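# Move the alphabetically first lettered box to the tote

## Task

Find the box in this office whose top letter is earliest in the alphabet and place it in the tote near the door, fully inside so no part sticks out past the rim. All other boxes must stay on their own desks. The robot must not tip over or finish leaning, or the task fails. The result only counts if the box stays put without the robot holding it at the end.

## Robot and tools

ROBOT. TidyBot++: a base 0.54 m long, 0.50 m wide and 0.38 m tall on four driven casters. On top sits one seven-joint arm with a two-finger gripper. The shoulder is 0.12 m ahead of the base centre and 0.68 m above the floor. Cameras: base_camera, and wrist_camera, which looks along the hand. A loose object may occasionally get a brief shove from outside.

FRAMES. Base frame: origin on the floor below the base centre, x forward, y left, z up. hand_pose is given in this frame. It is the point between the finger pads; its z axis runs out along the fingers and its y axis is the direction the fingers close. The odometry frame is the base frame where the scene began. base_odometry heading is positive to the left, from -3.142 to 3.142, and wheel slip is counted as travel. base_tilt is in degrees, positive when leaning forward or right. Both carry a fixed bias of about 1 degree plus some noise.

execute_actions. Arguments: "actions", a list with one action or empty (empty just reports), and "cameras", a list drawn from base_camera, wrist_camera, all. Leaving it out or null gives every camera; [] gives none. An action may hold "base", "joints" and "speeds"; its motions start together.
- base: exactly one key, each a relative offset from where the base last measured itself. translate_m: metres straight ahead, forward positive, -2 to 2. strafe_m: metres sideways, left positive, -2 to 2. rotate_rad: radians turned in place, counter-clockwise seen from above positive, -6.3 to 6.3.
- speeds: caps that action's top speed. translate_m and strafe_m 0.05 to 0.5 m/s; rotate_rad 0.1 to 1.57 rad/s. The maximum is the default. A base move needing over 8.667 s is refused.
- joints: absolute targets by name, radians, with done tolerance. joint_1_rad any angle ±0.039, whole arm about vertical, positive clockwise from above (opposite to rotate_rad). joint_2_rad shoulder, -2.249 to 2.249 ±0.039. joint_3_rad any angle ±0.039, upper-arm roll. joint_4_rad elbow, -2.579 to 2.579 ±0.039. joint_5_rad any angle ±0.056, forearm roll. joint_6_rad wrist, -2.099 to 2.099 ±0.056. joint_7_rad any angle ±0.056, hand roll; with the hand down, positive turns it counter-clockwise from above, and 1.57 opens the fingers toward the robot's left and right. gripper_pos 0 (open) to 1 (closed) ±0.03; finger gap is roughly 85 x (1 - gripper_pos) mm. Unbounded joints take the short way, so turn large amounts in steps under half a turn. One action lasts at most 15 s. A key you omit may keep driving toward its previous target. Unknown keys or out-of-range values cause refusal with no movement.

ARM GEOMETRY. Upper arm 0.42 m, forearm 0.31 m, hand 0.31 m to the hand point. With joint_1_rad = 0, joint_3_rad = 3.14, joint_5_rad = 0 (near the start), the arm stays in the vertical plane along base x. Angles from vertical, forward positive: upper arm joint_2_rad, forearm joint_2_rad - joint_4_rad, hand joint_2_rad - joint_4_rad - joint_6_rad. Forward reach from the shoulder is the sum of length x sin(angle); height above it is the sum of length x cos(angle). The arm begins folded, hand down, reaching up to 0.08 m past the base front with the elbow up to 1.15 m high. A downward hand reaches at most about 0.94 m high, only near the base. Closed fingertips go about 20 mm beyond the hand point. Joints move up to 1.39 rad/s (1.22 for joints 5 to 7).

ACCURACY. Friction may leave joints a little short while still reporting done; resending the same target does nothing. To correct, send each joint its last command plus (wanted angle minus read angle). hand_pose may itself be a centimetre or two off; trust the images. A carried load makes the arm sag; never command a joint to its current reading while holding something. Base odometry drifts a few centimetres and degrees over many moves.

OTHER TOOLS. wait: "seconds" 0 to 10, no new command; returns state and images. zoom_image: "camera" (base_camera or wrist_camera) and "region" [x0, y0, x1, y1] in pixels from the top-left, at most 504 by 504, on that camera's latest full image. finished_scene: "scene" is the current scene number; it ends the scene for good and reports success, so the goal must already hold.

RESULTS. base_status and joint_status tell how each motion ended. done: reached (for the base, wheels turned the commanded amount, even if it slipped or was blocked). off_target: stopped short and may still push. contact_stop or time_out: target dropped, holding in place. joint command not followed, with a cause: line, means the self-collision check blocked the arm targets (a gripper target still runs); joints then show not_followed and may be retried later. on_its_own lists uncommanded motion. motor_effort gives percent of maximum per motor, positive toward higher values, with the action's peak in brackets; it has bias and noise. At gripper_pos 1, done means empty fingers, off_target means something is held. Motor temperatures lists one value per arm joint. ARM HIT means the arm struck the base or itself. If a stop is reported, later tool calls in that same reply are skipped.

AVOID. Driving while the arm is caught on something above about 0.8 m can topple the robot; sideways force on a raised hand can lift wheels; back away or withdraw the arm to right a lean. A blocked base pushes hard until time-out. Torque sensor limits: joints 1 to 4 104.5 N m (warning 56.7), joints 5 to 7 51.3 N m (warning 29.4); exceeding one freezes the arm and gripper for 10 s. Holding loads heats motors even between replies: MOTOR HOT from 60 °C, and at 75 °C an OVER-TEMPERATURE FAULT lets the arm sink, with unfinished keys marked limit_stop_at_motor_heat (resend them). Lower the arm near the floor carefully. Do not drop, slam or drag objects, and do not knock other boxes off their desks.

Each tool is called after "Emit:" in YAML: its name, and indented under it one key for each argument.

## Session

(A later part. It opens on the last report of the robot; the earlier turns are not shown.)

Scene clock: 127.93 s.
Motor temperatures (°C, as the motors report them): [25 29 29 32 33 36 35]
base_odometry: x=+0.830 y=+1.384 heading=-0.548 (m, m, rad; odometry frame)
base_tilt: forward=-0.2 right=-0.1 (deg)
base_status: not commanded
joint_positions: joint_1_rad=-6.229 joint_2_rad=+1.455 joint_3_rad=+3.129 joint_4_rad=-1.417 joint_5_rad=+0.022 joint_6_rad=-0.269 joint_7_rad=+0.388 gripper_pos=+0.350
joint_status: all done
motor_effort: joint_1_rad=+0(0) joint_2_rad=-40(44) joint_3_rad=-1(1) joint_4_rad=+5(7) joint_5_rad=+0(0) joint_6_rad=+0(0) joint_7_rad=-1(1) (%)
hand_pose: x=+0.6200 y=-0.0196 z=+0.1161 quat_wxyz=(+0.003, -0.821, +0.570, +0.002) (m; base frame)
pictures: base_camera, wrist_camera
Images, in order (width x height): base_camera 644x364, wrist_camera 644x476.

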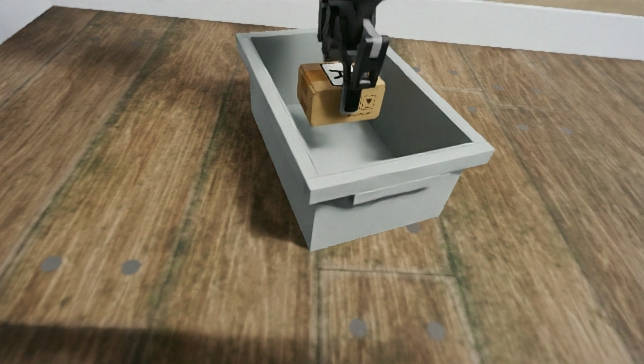

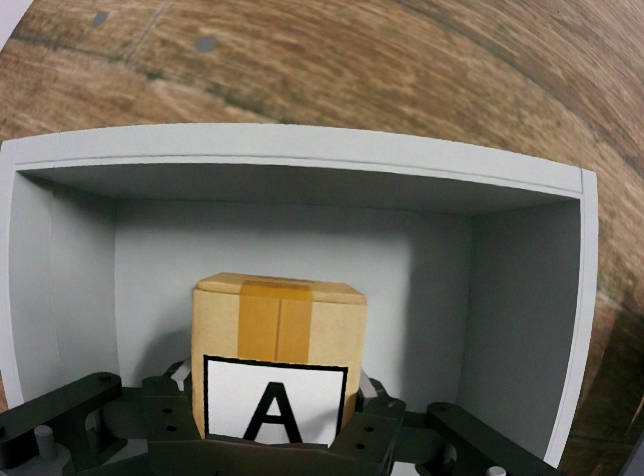

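Emit:
execute_actions:
  actions:
    - {"joints":{"joint_2_rad":1.594,"joint_4_rad":-1.268}}

Scene clock: 132.07 s.
Motor temperatures (°C, as the motors report them): [25 29 29 32 33 36 35]
base_odometry: x=+0.830 y=+1.384 heading=-0.548 (m, m, rad; odometry frame)
base_tilt: forward=-0.2 right=-0.1 (deg)
base_status: not commanded
joint_positions: joint_1_rad=-6.229 joint_2_rad=+1.598 joint_3_rad=+3.129 joint_4_rad=-1.283 joint_5_rad=+0.022 joint_6_rad=-0.267 joint_7_rad=+0.388 gripper_pos=+0.350
joint_status: all done
motor_effort: joint_1_rad=+0(0) joint_2_rad=-40(43) joint_3_rad=-1(1) joint_4_rad=+5(7) joint_5_rad=+0(0) joint_6_rad=+1(1) joint_7_rad=-1(0) (%)
hand_pose: x=+0.6189 y=-0.0196 z=+0.0558 quat_wxyz=(+0.002, -0.821, +0.571, +0.004) (m; base frame)
pictures: base_camera, wrist_camera
Images, in order (width x height): base_camera 644x364, wrist_camera 644x476.

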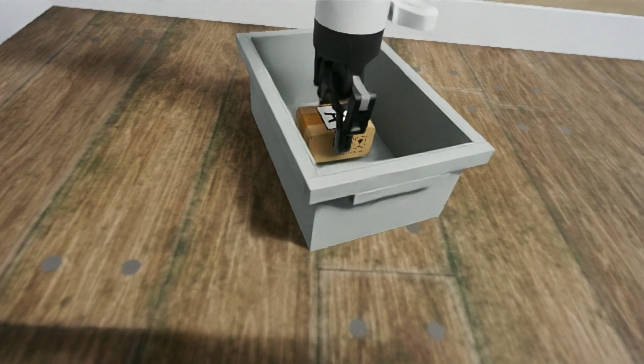

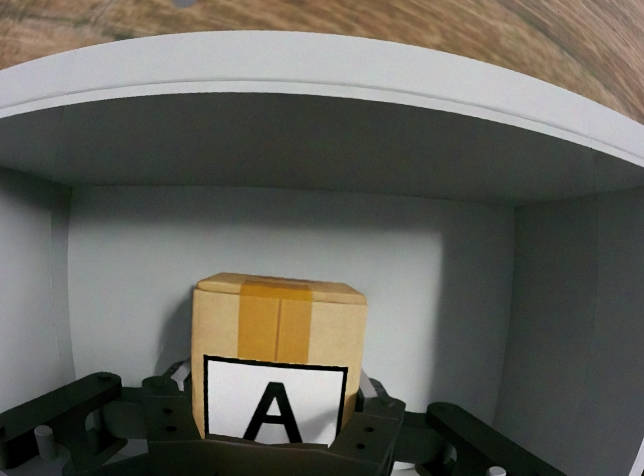

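A little lower, then release.

Emit:
execute_actions:
  actions:
    - {"joints":{"joint_2_rad":1.63,"joint_4_rad":-1.235}}
  cameras: []

Emit:
execute_actions:
  actions:
    - {"joints":{"gripper_pos":0.1}}
  cameras: []

Emit:
execute_actions:
  actions:
    - {"joints":{"joint_2_rad":1.12,"joint_4_rad":-1.6,"joint_6_rad":-0.45}}

Scene clock: 135.43 s.
Motor temperatures (°C, as the motors report them): [25 29 29 32 33 36 35]
base_odometry: x=+0.830 y=+1.384 heading=-0.548 (m, m, rad; odometry frame)
base_tilt: forward=-0.1 right=-0.1 (deg)
base_status: not commanded
joint_positions: joint_1_rad=-6.229 joint_2_rad=+1.622 joint_3_rad=+3.129 joint_4_rad=-1.247 joint_5_rad=+0.022 joint_6_rad=-0.267 joint_7_rad=+0.388 gripper_pos=+0.350
joint_status: all done
motor_effort: joint_1_rad=+0(0) joint_2_rad=-40(42) joint_3_rad=-1(1) joint_4_rad=+5(5) joint_5_rad=-1(0) joint_6_rad=+0(0) joint_7_rad=-1(1) (%)
hand_pose: x=+0.6248 y=-0.0200 z=+0.0462 quat_wxyz=(+0.004, -0.821, +0.571, +0.000) (m; base frame)
pictures: none
No camera images: the call's "cameras" was empty. Leave "cameras" out to get every camera's image.

Scene clock: 136.47 s.
Motor temperatures (°C, as the motors report them): [25 29 29 32 33 36 35]
base_odometry: x=+0.830 y=+1.384 heading=-0.548 (m, m, rad; odometry frame)
base_tilt: forward=-0.2 right=-0.1 (deg)
base_status: not commanded
joint_positions: joint_1_rad=-6.229 joint_2_rad=+1.622 joint_3_rad=+3.129 joint_4_rad=-1.247 joint_5_rad=+0.022 joint_6_rad=-0.267 joint_7_rad=+0.388 gripper_pos=+0.100
joint_status: all done
motor_effort: joint_1_rad=+0(0) joint_2_rad=-40(41) joint_3_rad=-2(1) joint_4_rad=+5(5) joint_5_rad=+0(0) joint_6_rad=+0(0) joint_7_rad=-1(1) (%)
hand_pose: x=+0.6248 y=-0.0200 z=+0.0462 quat_wxyz=(+0.004, -0.821, +0.571, +0.000) (m; base frame)
pictures: none
No camera images: the call's "cameras" was empty. Leave "cameras" out to get every camera's image.

Scene clock: 138.20 s.
Motor temperatures (°C, as the motors report them): [25 29 29 32 33 36 35]
base_odometry: x=+0.830 y=+1.384 heading=-0.548 (m, m, rad; odometry frame)
base_tilt: forward=-0.2 right=-0.1 (deg)
base_status: not commanded
joint_positions: joint_1_rad=-6.229 joint_2_rad=+1.128 joint_3_rad=+3.129 joint_4_rad=-1.584 joint_5_rad=+0.022 joint_6_rad=-0.410 joint_7_rad=+0.388 gripper_pos=+0.100
joint_status: all done
motor_effort: joint_1_rad=+0(0) joint_2_rad=-38(44) joint_3_rad=+0(1) joint_4_rad=+8(8) joint_5_rad=+0(0) joint_6_rad=+1(0) joint_7_rad=+0(0) (%)
hand_pose: x=+0.6355 y=-0.0216 z=+0.2652 quat_wxyz=(+0.006, -0.822, +0.569, -0.007) (m; base frame)
pictures: base_camera, wrist_camera
Images, in order (width x height): base_camera 644x364, wrist_camera 644x476.

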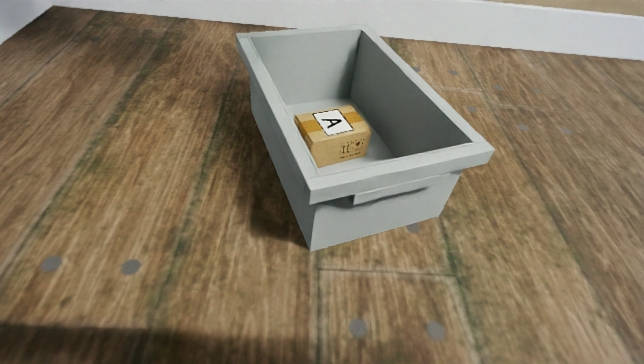

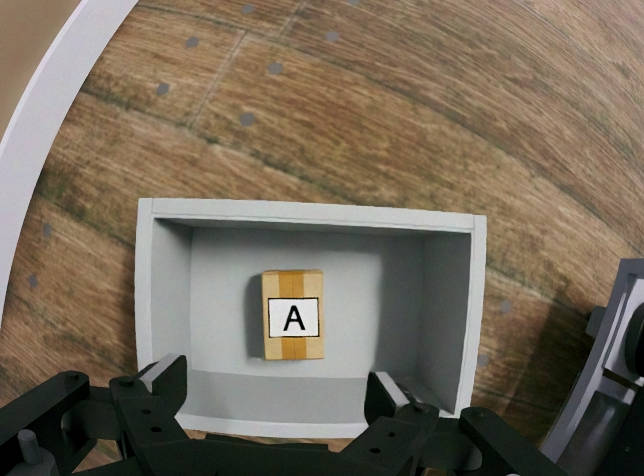

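Emit:
finished_scene:
  scene: 2

The scene is finished: the task was done.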